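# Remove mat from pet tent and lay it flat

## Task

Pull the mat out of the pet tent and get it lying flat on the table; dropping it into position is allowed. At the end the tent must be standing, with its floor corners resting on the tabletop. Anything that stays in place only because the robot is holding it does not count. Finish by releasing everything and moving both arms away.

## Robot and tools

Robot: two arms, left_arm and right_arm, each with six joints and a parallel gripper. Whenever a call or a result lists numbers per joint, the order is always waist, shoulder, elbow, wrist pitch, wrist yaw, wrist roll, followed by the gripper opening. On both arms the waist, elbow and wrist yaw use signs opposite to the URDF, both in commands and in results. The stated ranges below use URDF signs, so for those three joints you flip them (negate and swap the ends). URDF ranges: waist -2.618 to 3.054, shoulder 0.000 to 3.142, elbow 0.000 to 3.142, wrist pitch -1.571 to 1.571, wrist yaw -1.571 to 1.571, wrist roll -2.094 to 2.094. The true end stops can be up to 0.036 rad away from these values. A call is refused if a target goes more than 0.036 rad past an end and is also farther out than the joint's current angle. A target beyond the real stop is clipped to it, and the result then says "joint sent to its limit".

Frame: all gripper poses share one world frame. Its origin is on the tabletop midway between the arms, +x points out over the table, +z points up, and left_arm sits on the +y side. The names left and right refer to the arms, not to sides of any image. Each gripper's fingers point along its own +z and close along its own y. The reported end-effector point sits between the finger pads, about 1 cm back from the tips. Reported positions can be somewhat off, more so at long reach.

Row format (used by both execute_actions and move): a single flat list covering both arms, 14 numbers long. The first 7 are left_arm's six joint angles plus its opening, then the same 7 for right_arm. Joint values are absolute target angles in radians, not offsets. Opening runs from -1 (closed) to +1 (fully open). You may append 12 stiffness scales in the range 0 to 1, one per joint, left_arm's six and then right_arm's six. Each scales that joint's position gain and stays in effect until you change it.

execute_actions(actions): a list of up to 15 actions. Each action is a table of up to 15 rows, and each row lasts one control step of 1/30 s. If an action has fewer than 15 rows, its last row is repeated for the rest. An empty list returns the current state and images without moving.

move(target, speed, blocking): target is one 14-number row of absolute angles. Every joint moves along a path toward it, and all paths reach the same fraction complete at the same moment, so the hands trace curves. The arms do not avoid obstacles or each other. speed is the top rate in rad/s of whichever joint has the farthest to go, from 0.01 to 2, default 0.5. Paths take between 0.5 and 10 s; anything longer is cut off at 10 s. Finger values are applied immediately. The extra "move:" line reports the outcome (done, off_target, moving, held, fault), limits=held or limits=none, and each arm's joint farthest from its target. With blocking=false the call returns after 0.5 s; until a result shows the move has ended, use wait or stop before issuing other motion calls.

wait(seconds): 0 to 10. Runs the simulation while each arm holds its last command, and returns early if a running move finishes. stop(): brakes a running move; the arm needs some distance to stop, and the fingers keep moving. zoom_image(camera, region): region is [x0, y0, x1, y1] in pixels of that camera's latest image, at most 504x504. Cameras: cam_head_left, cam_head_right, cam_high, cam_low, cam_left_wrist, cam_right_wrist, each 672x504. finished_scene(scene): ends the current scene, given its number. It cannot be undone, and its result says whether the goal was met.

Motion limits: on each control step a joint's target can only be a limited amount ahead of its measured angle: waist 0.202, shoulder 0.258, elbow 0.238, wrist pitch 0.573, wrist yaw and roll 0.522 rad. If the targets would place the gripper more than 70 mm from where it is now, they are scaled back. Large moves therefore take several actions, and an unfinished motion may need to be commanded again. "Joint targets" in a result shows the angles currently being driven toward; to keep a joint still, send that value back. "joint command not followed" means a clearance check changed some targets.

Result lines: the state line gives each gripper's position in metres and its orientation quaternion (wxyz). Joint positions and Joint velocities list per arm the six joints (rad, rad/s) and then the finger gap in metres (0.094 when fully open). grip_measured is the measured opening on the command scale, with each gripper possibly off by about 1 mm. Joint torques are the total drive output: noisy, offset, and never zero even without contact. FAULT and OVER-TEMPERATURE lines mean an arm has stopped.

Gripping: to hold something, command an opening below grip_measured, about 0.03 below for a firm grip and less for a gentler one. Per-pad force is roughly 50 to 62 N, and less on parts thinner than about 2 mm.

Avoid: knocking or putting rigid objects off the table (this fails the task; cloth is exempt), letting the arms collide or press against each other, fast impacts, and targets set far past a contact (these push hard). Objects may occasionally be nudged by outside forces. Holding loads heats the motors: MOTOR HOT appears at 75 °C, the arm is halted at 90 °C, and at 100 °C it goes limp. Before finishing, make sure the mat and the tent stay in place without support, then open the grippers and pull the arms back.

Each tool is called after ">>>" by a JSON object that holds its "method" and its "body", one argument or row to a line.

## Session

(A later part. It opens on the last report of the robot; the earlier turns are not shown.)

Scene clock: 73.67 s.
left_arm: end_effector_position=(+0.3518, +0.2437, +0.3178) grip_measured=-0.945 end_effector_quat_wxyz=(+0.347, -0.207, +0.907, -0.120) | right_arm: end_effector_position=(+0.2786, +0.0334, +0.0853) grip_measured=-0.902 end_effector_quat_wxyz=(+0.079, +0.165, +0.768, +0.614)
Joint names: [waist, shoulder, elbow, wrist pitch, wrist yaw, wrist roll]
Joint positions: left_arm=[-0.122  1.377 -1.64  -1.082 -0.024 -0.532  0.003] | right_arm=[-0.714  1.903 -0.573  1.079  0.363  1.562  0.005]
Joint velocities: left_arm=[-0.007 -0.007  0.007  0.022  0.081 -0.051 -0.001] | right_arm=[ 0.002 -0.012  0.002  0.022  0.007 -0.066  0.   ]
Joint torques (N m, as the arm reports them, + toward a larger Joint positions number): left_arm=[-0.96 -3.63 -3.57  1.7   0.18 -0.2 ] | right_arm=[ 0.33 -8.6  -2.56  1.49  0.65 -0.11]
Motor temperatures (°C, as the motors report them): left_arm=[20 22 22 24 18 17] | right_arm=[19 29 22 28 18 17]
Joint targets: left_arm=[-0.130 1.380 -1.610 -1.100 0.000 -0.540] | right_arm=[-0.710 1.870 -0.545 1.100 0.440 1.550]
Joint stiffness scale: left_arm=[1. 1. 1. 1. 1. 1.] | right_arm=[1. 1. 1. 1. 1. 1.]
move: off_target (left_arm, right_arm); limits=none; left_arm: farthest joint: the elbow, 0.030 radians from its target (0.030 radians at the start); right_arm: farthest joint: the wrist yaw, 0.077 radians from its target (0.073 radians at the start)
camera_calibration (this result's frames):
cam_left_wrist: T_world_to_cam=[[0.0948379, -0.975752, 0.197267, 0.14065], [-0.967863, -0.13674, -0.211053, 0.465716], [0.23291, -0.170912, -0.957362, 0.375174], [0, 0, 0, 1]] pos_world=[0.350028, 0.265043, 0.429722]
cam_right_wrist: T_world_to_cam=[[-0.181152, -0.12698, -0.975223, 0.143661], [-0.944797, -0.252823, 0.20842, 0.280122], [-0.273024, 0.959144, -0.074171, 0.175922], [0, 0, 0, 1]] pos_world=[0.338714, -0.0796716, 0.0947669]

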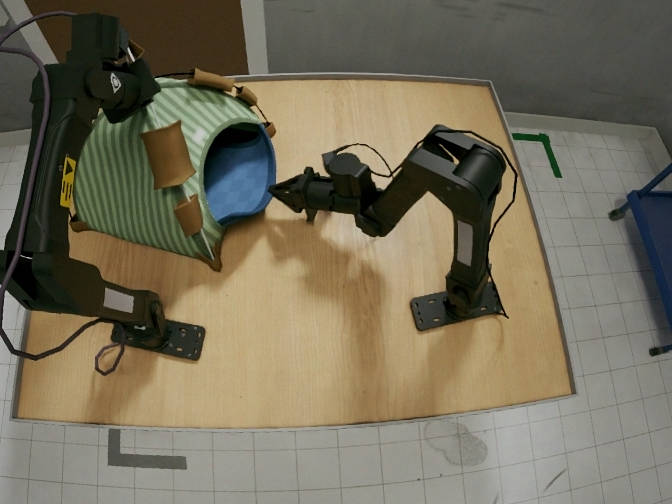

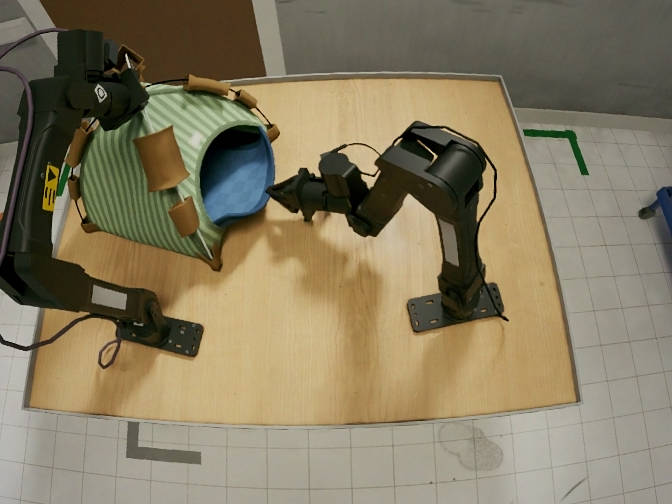

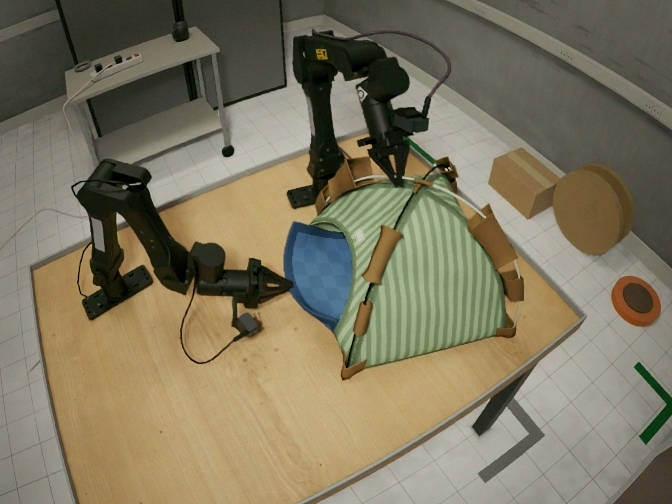

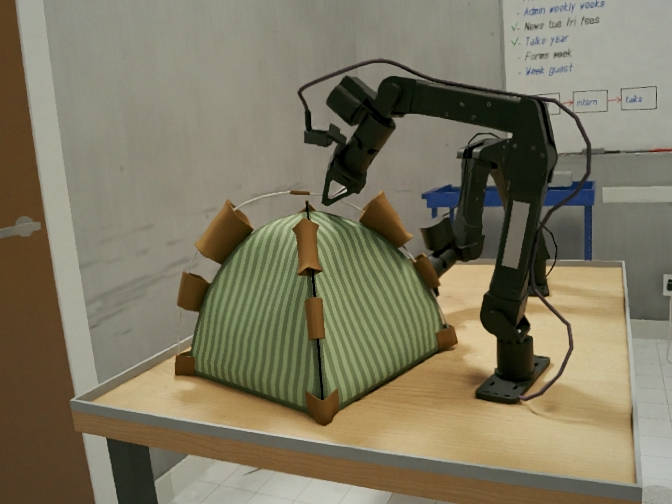

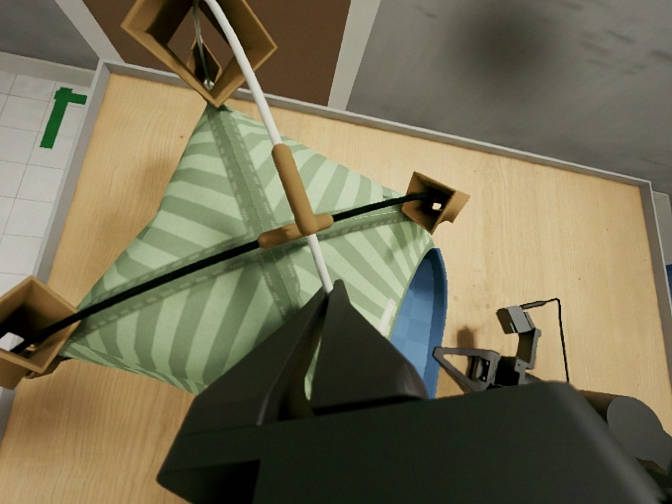

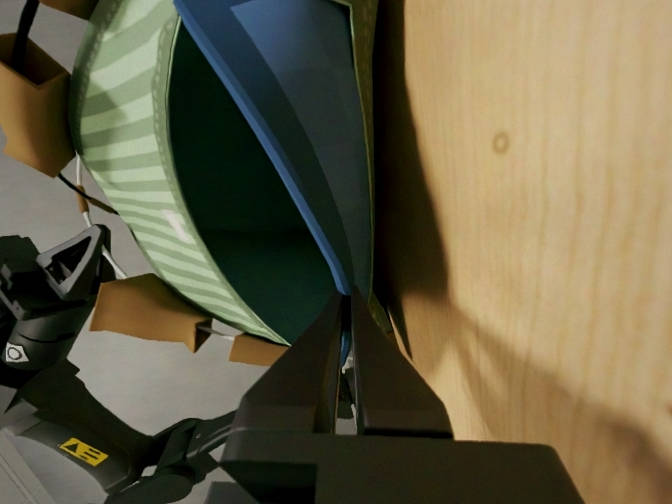

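>>> {"method": "move", "body": {
  "target": [-0.13,1.38,-1.61,-1.10,0,-0.54,-0.97,-0.42,1.72,-0.31,1.24,0.58,1.52,-0.95],
  "speed": 0.2
}}

Scene clock: 75.73 s.
left_arm: end_effector_position=(+0.3529, +0.2400, +0.3192) grip_measured=-0.945 end_effector_quat_wxyz=(+0.346, -0.217, +0.903, -0.135) | right_arm: end_effector_position=(+0.3009, -0.0627, +0.1017) grip_measured=-0.902 end_effector_quat_wxyz=(+0.119, +0.191, +0.740, +0.633)
Joint names: [waist, shoulder, elbow, wrist pitch, wrist yaw, wrist roll]
Joint positions: left_arm=[-0.122  1.377 -1.64  -1.074 -0.044 -0.562  0.003] | right_arm=[-0.437  1.751 -0.336  1.216  0.543  1.534  0.005]
Joint velocities: left_arm=[ 0.017  0.002  0.007 -0.037 -0.007 -0.051  0.001] | right_arm=[ 0.002  0.007 -0.022  0.022  0.051  0.022  0.   ]
Joint torques (N m, as the arm reports them, + toward a larger Joint positions number): left_arm=[-1.1  -3.53 -3.56  1.63  0.39  0.23] | right_arm=[ 1.27 -6.84 -2.13  1.48  0.32 -0.14]
Motor temperatures (°C, as the motors report them): left_arm=[20 22 22 24 18 17] | right_arm=[19 29 22 28 18 17]
Joint targets: left_arm=[-0.130 1.380 -1.610 -1.100 -0.000 -0.540] | right_arm=[-0.420 1.720 -0.310 1.240 0.580 1.520]
Joint stiffness scale: left_arm=[1. 1. 1. 1. 1. 1.] | right_arm=[1. 1. 1. 1. 1. 1.]
move: off_target (left_arm, right_arm); limits=none; left_arm: farthest joint: the wrist yaw, 0.044 radians from its target (0.024 radians at the start); right_arm: farthest joint: the wrist yaw, 0.037 radians from its target (0.217 radians at the start)
camera_calibration (this result's frames):
cam_left_wrist: T_world_to_cam=[[0.101466, -0.967233, 0.232735, 0.120886], [-0.965822, -0.151863, -0.210059, 0.469157], [0.23852, -0.203467, -0.949584, 0.37902], [0, 0, 0, 1]] pos_world=[0.350452, 0.265291, 0.430328]
cam_right_wrist: T_world_to_cam=[[-0.151184, -0.0573375, -0.986841, 0.147973], [-0.972411, -0.17079, 0.158897, 0.291928], [-0.177653, 0.983638, -0.0299348, 0.243672], [0, 0, 0, 1]] pos_world=[0.349534, -0.181343, 0.106934]

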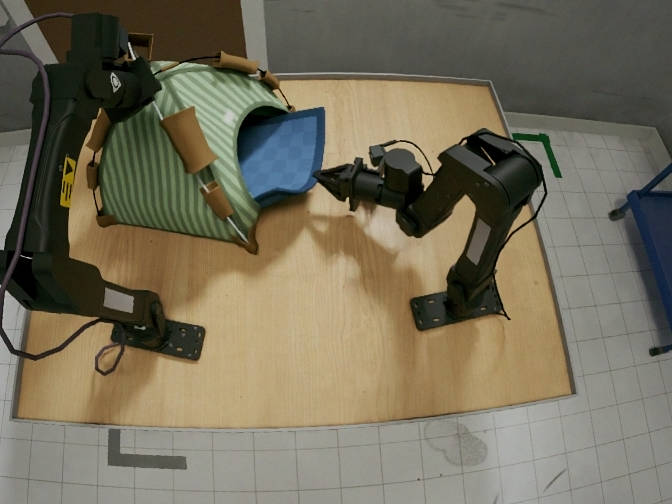

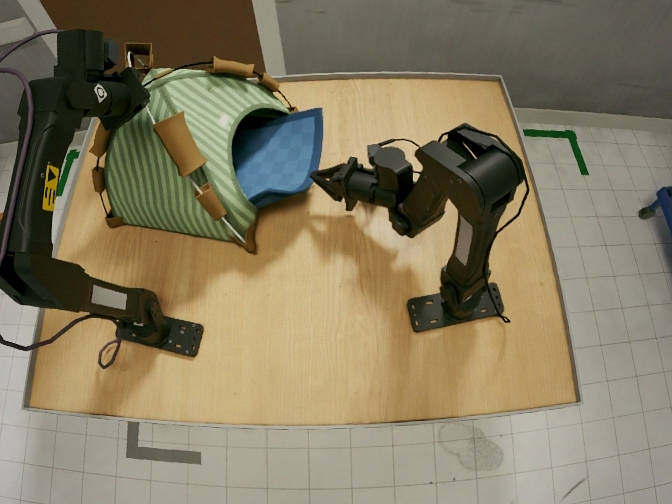

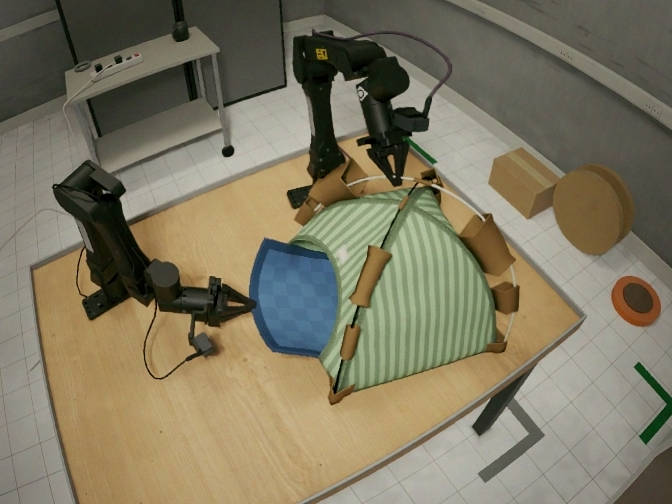

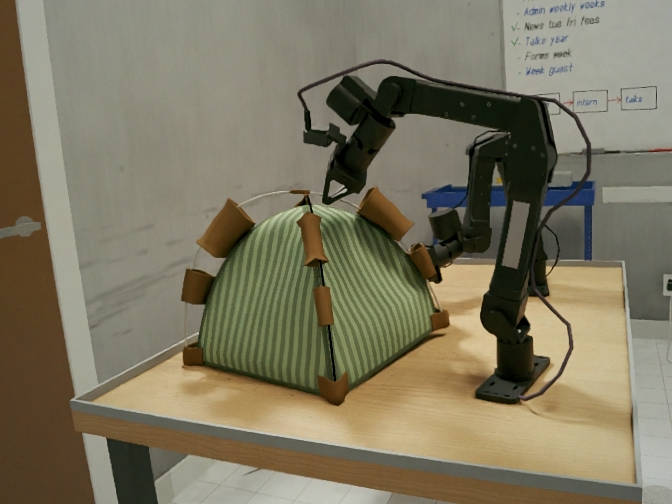

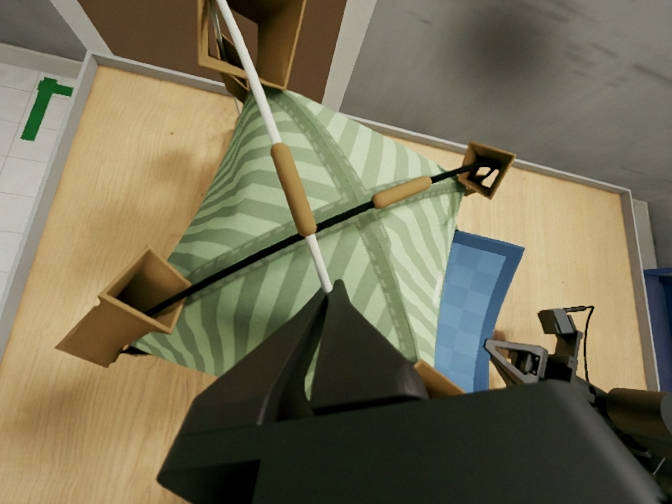

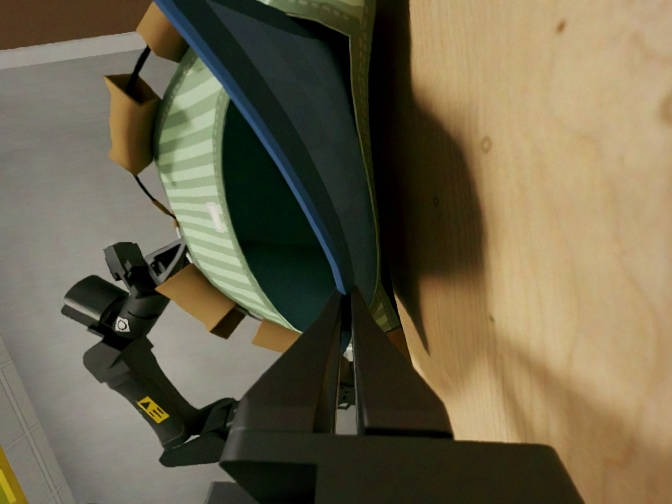

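>>> {"method": "move", "body": {
  "target": [-0.13,1.38,-1.61,-1.10,0,-0.54,-0.97,0.10,1.84,-0.2,1.45,1.17,1.42,-0.95],
  "speed": 0.3
}}

Scene clock: 78.50 s.
left_arm: end_effector_position=(+0.3515, +0.2366, +0.3184) grip_measured=-0.945 end_effector_quat_wxyz=(+0.341, -0.208, +0.906, -0.141) | right_arm: end_effector_position=(+0.2987, -0.1678, +0.1029) grip_measured=-0.902 end_effector_quat_wxyz=(+0.109, +0.134, +0.719, +0.673)
Joint names: [waist, shoulder, elbow, wrist pitch, wrist yaw, wrist roll]
Joint positions: left_arm=[-0.122  1.377 -1.64  -1.079 -0.064 -0.55   0.003] | right_arm=[ 0.074  1.824 -0.223  1.428  1.152  1.436  0.005]
Joint velocities: left_arm=[-0.027  0.002 -0.017 -0.051 -0.037 -0.037  0.   ] | right_arm=[-0.002  0.002  0.002 -0.051  0.022 -0.066  0.001]
Joint torques (N m, as the arm reports them, + toward a larger Joint positions number): left_arm=[-0.66 -3.76 -3.55  1.66  0.54  0.06] | right_arm=[ 1.93 -3.15 -1.09  1.18  0.22 -0.17]
Motor temperatures (°C, as the motors report them): left_arm=[20 22 22 24 18 17] | right_arm=[19 28 21 28 18 17]
Joint targets: left_arm=[-0.130 1.380 -1.610 -1.100 0.000 -0.540] | right_arm=[0.100 1.840 -0.200 1.450 1.170 1.420]
Joint stiffness scale: left_arm=[1. 1. 1. 1. 1. 1.] | right_arm=[1. 1. 1. 1. 1. 1.]
move: off_target (left_arm, right_arm); limits=none; left_arm: farthest joint: the wrist yaw, 0.064 radians from its target (0.044 radians at the start); right_arm: farthest joint: the waist, 0.026 radians from its target (0.537 radians at the start)
camera_calibration (this result's frames):
cam_left_wrist: T_world_to_cam=[[0.0809701, -0.968081, 0.237198, 0.123951], [-0.97013, -0.131145, -0.204079, 0.461813], [0.228672, -0.213589, -0.949784, 0.383795], [0, 0, 0, 1]] pos_world=[0.350219, 0.262533, 0.429368]
cam_right_wrist: T_world_to_cam=[[-0.0716811, 0.00697248, -0.997403, 0.130945], [-0.958734, -0.276305, 0.0669704, 0.259354], [-0.275121, 0.961045, 0.0264906, 0.366256], [0, 0, 0, 1]] pos_world=[0.358803, -0.28124, 0.103533]

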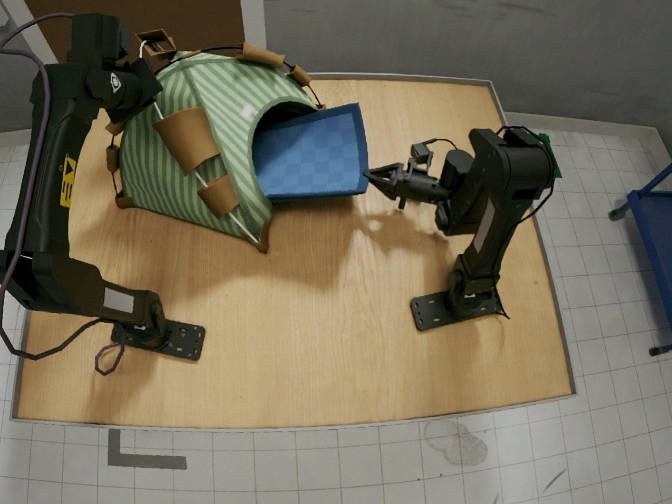

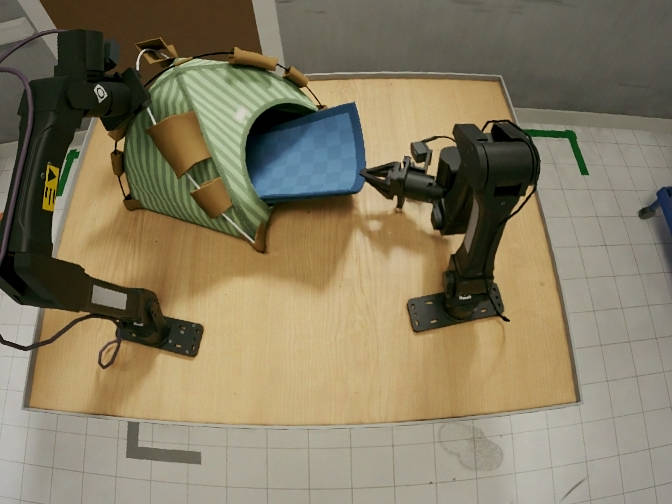

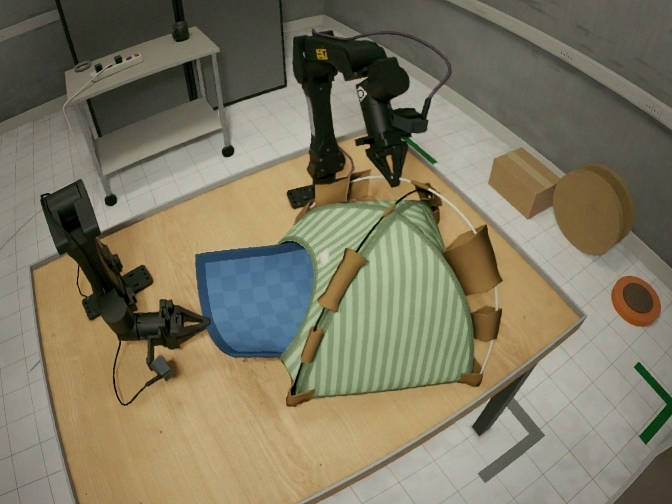

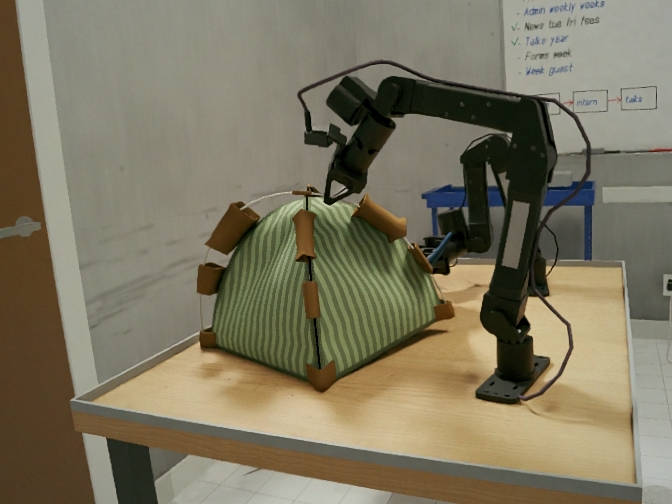

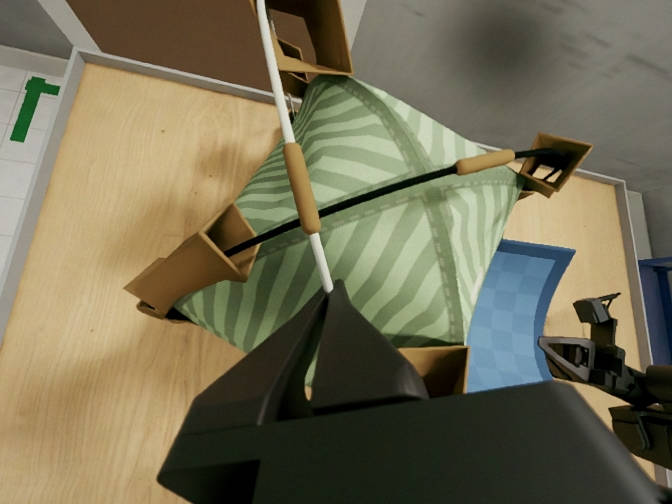

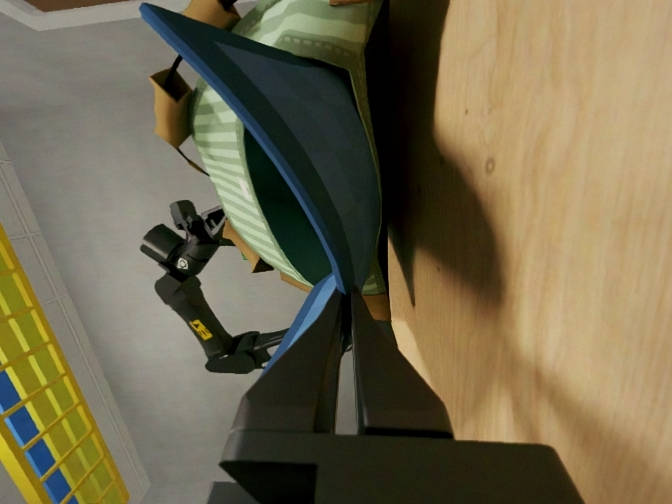

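>>> {"method": "move", "body": {
  "target": [-0.22,1.40,-1.61,-1.10,0,-0.54,-0.97,0.52,1.82,-0.18,1.45,1.42,1.39,-0.95],
  "speed": 0.25
}}

Scene clock: 80.73 s.
left_arm: end_effector_position=(+0.3525, +0.2512, +0.3190) grip_measured=-0.945 end_effector_quat_wxyz=(+0.340, -0.222, +0.902, -0.150) | right_arm: end_effector_position=(+0.3017, -0.2598, +0.1088) grip_measured=-0.902 end_effector_quat_wxyz=(+0.153, +0.175, +0.693, +0.682)
Joint names: [waist, shoulder, elbow, wrist pitch, wrist yaw, wrist roll]
Joint positions: left_arm=[-0.188  1.377 -1.64  -1.079 -0.115 -0.535  0.003] | right_arm=[ 0.493  1.824 -0.199  1.432  1.451  1.407  0.005]
Joint velocities: left_arm=[-0.002  0.007 -0.007 -0.007  0.037 -0.022  0.   ] | right_arm=[-0.002  0.007  0.012 -0.037 -0.066 -0.007 -0.   ]
Joint torques (N m, as the arm reports them, + toward a larger Joint positions number): left_arm=[-3.31 -2.38 -3.37  1.63  1.04 -0.05] | right_arm=[ 1.96 -4.23 -1.1   0.98 -0.16 -0.18]
Motor temperatures (°C, as the motors report them): left_arm=[20 22 22 24 18 17] | right_arm=[19 27 21 27 18 17]
Joint targets: left_arm=[-0.220 1.400 -1.610 -1.100 0.000 -0.540] | right_arm=[0.520 1.820 -0.180 1.450 1.420 1.390]
Joint stiffness scale: left_arm=[1. 1. 1. 1. 1. 1.] | right_arm=[1. 1. 1. 1. 1. 1.]
move: off_target (left_arm, right_arm); limits=none; left_arm: farthest joint: the wrist yaw, 0.115 radians from its target (0.064 radians at the start); right_arm: farthest joint: the wrist yaw, 0.031 radians from its target (0.268 radians at the start)
camera_calibration (this result's frames):
cam_left_wrist: T_world_to_cam=[[0.100924, -0.959266, 0.263863, 0.12014], [-0.967113, -0.15683, -0.200242, 0.469005], [0.233467, -0.234976, -0.943546, 0.388945], [0, 0, 0, 1]] pos_world=[0.35065, 0.280193, 0.429201]
cam_right_wrist: T_world_to_cam=[[-0.0524289, 0.0594952, -0.996851, 0.145441], [-0.98654, -0.157913, 0.0424618, 0.2782], [-0.154889, 0.985659, 0.0669736, 0.421086], [0, 0, 0, 1]] pos_world=[0.347303, -0.379769, 0.104969]

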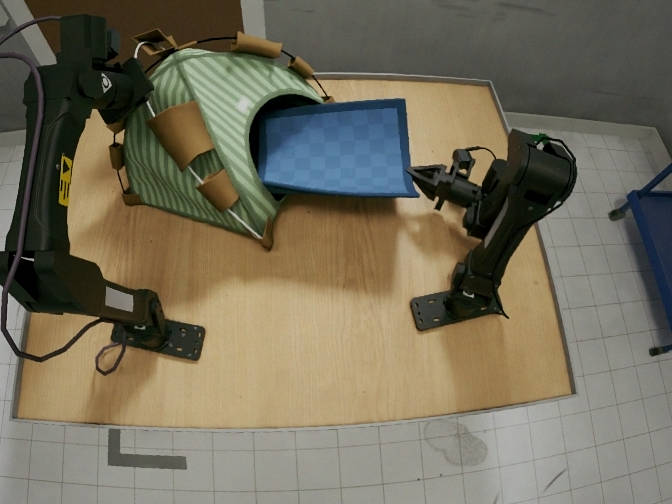

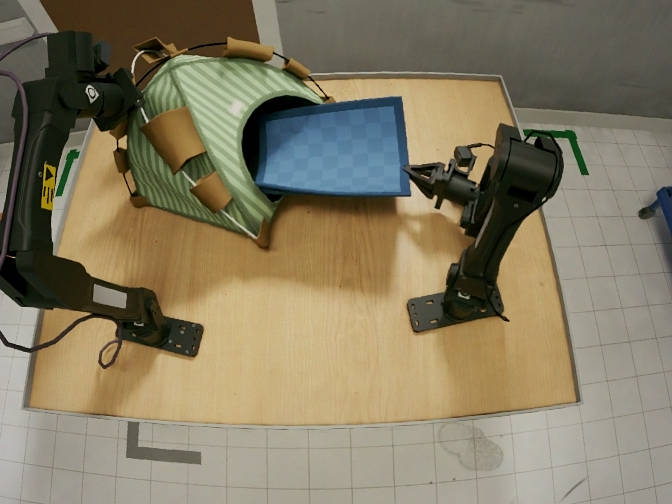

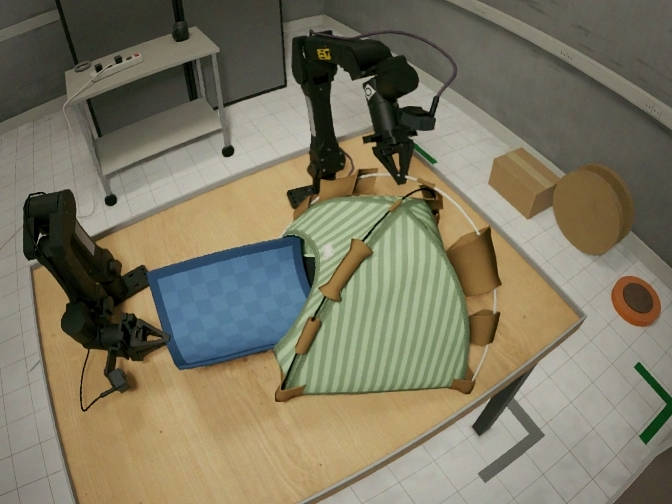

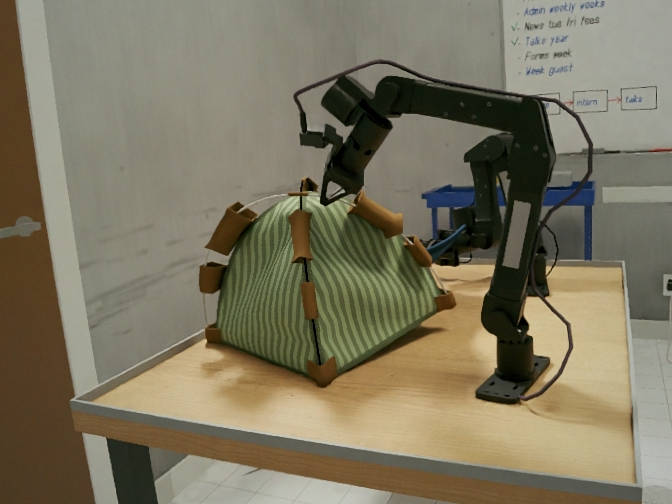

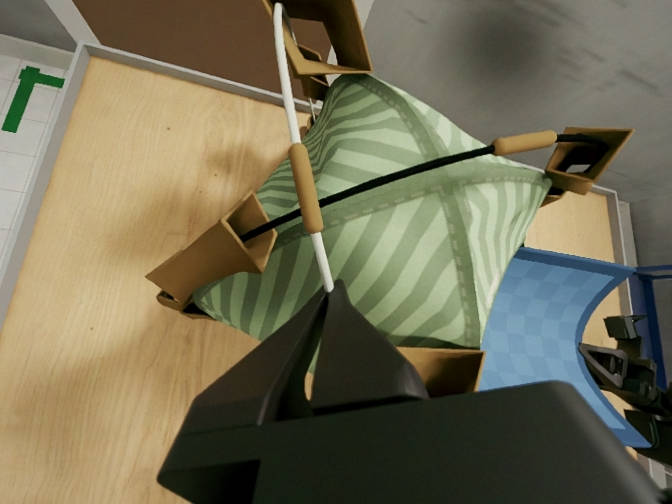

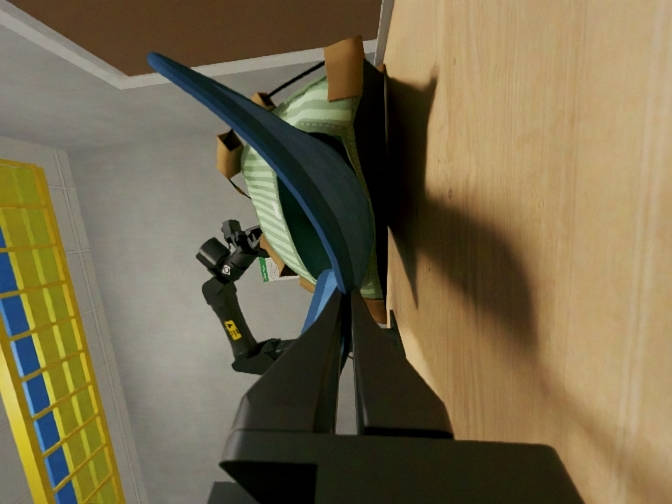

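>>> {"method": "move", "body": {
  "target": [-0.22,1.40,-1.61,-1.10,0,-0.54,-0.97,0.82,1.87,-0.31,1.38,1.55,1.39,-0.95],
  "speed": 0.2
}}

Scene clock: 82.90 s.
left_arm: end_effector_position=(+0.3542, +0.2737, +0.3141) grip_measured=-0.945 end_effector_quat_wxyz=(+0.347, -0.242, +0.900, -0.103) | right_arm: end_effector_position=(+0.3213, -0.3504, +0.1139) grip_measured=-0.902 end_effector_quat_wxyz=(+0.234, +0.244, +0.665, +0.666)
Joint names: [waist, shoulder, elbow, wrist pitch, wrist yaw, wrist roll]
Joint positions: left_arm=[-0.205  1.386 -1.64  -1.085 -0.024 -0.525  0.003] | right_arm=[ 0.809  1.854 -0.285  1.39   1.546  1.406  0.005]
Joint velocities: left_arm=[-0.007 -0.002  0.002 -0.007 -0.081  0.022 -0.001] | right_arm=[-0.007  0.017 -0.002 -0.007 -0.007 -0.051 -0.   ]
Joint torques (N m, as the arm reports them, + toward a larger Joint positions number): left_arm=[-1.52 -3.09 -3.46  1.69  0.25 -0.18] | right_arm=[ 0.9  -3.29 -5.4   0.66  0.11 -0.16]
Motor temperatures (°C, as the motors report them): left_arm=[20 22 22 24 18 17] | right_arm=[19 27 21 27 18 17]
Joint targets: left_arm=[-0.220 1.400 -1.610 -1.100 0.000 -0.540] | right_arm=[0.820 1.870 -0.310 1.380 1.550 1.390]
Joint stiffness scale: left_arm=[1. 1. 1. 1. 1. 1.] | right_arm=[1. 1. 1. 1. 1. 1.]
move: off_target (left_arm, right_arm); limits=none; left_arm: farthest joint: the elbow, 0.030 radians from its target (0.030 radians at the start); right_arm: farthest joint: the elbow, 0.025 radians from its target (0.111 radians at the start)
camera_calibration (this result's frames):
cam_left_wrist: T_world_to_cam=[[0.173232, -0.966185, 0.19099, 0.141977], [-0.956775, -0.211091, -0.200056, 0.484317], [0.233608, -0.148078, -0.960989, 0.370845], [0, 0, 0, 1]] pos_world=[0.352155, 0.294325, 0.426153]
cam_right_wrist: T_world_to_cam=[[-0.01589, 0.0751137, -0.997048, 0.150701], [-0.997768, 0.063484, 0.0206841, 0.366657], [0.0648503, 0.995152, 0.0739373, 0.444956], [0, 0, 0, 1]] pos_world=[0.339378, -0.477395, 0.109774]

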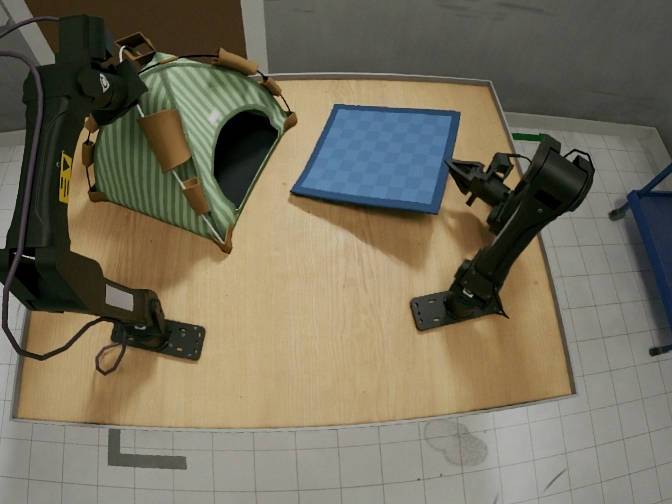

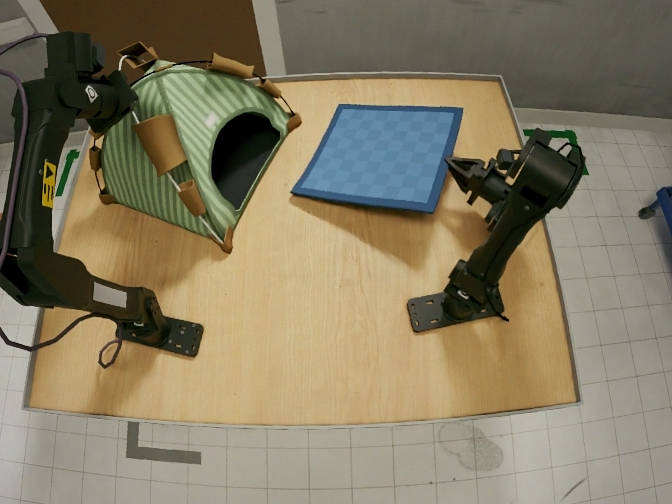

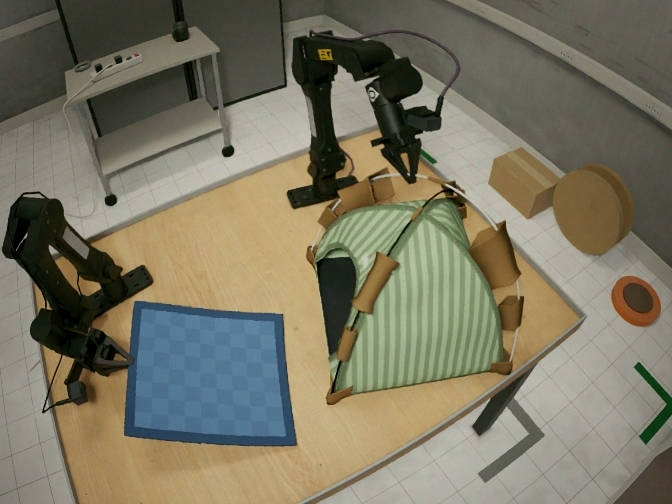

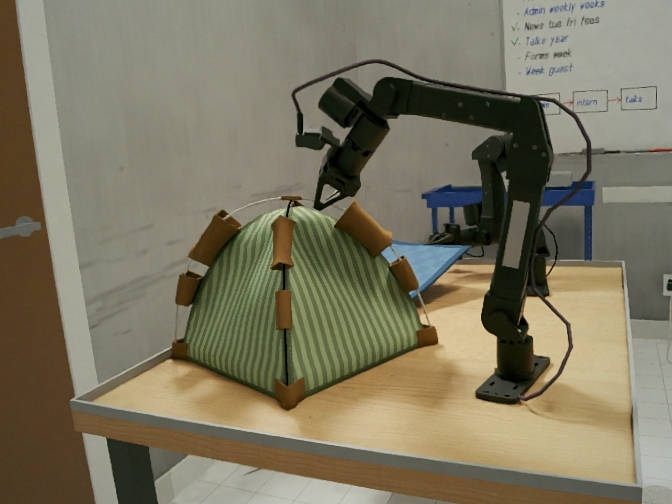

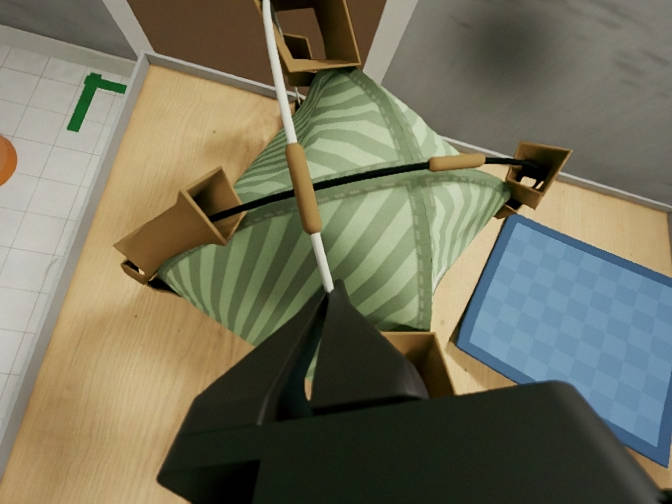

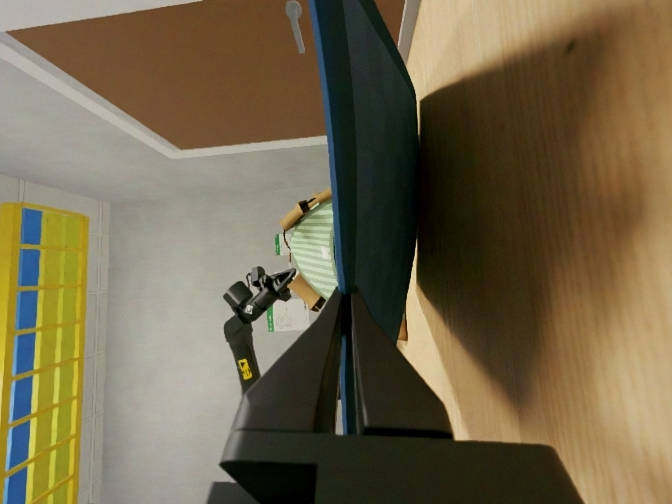

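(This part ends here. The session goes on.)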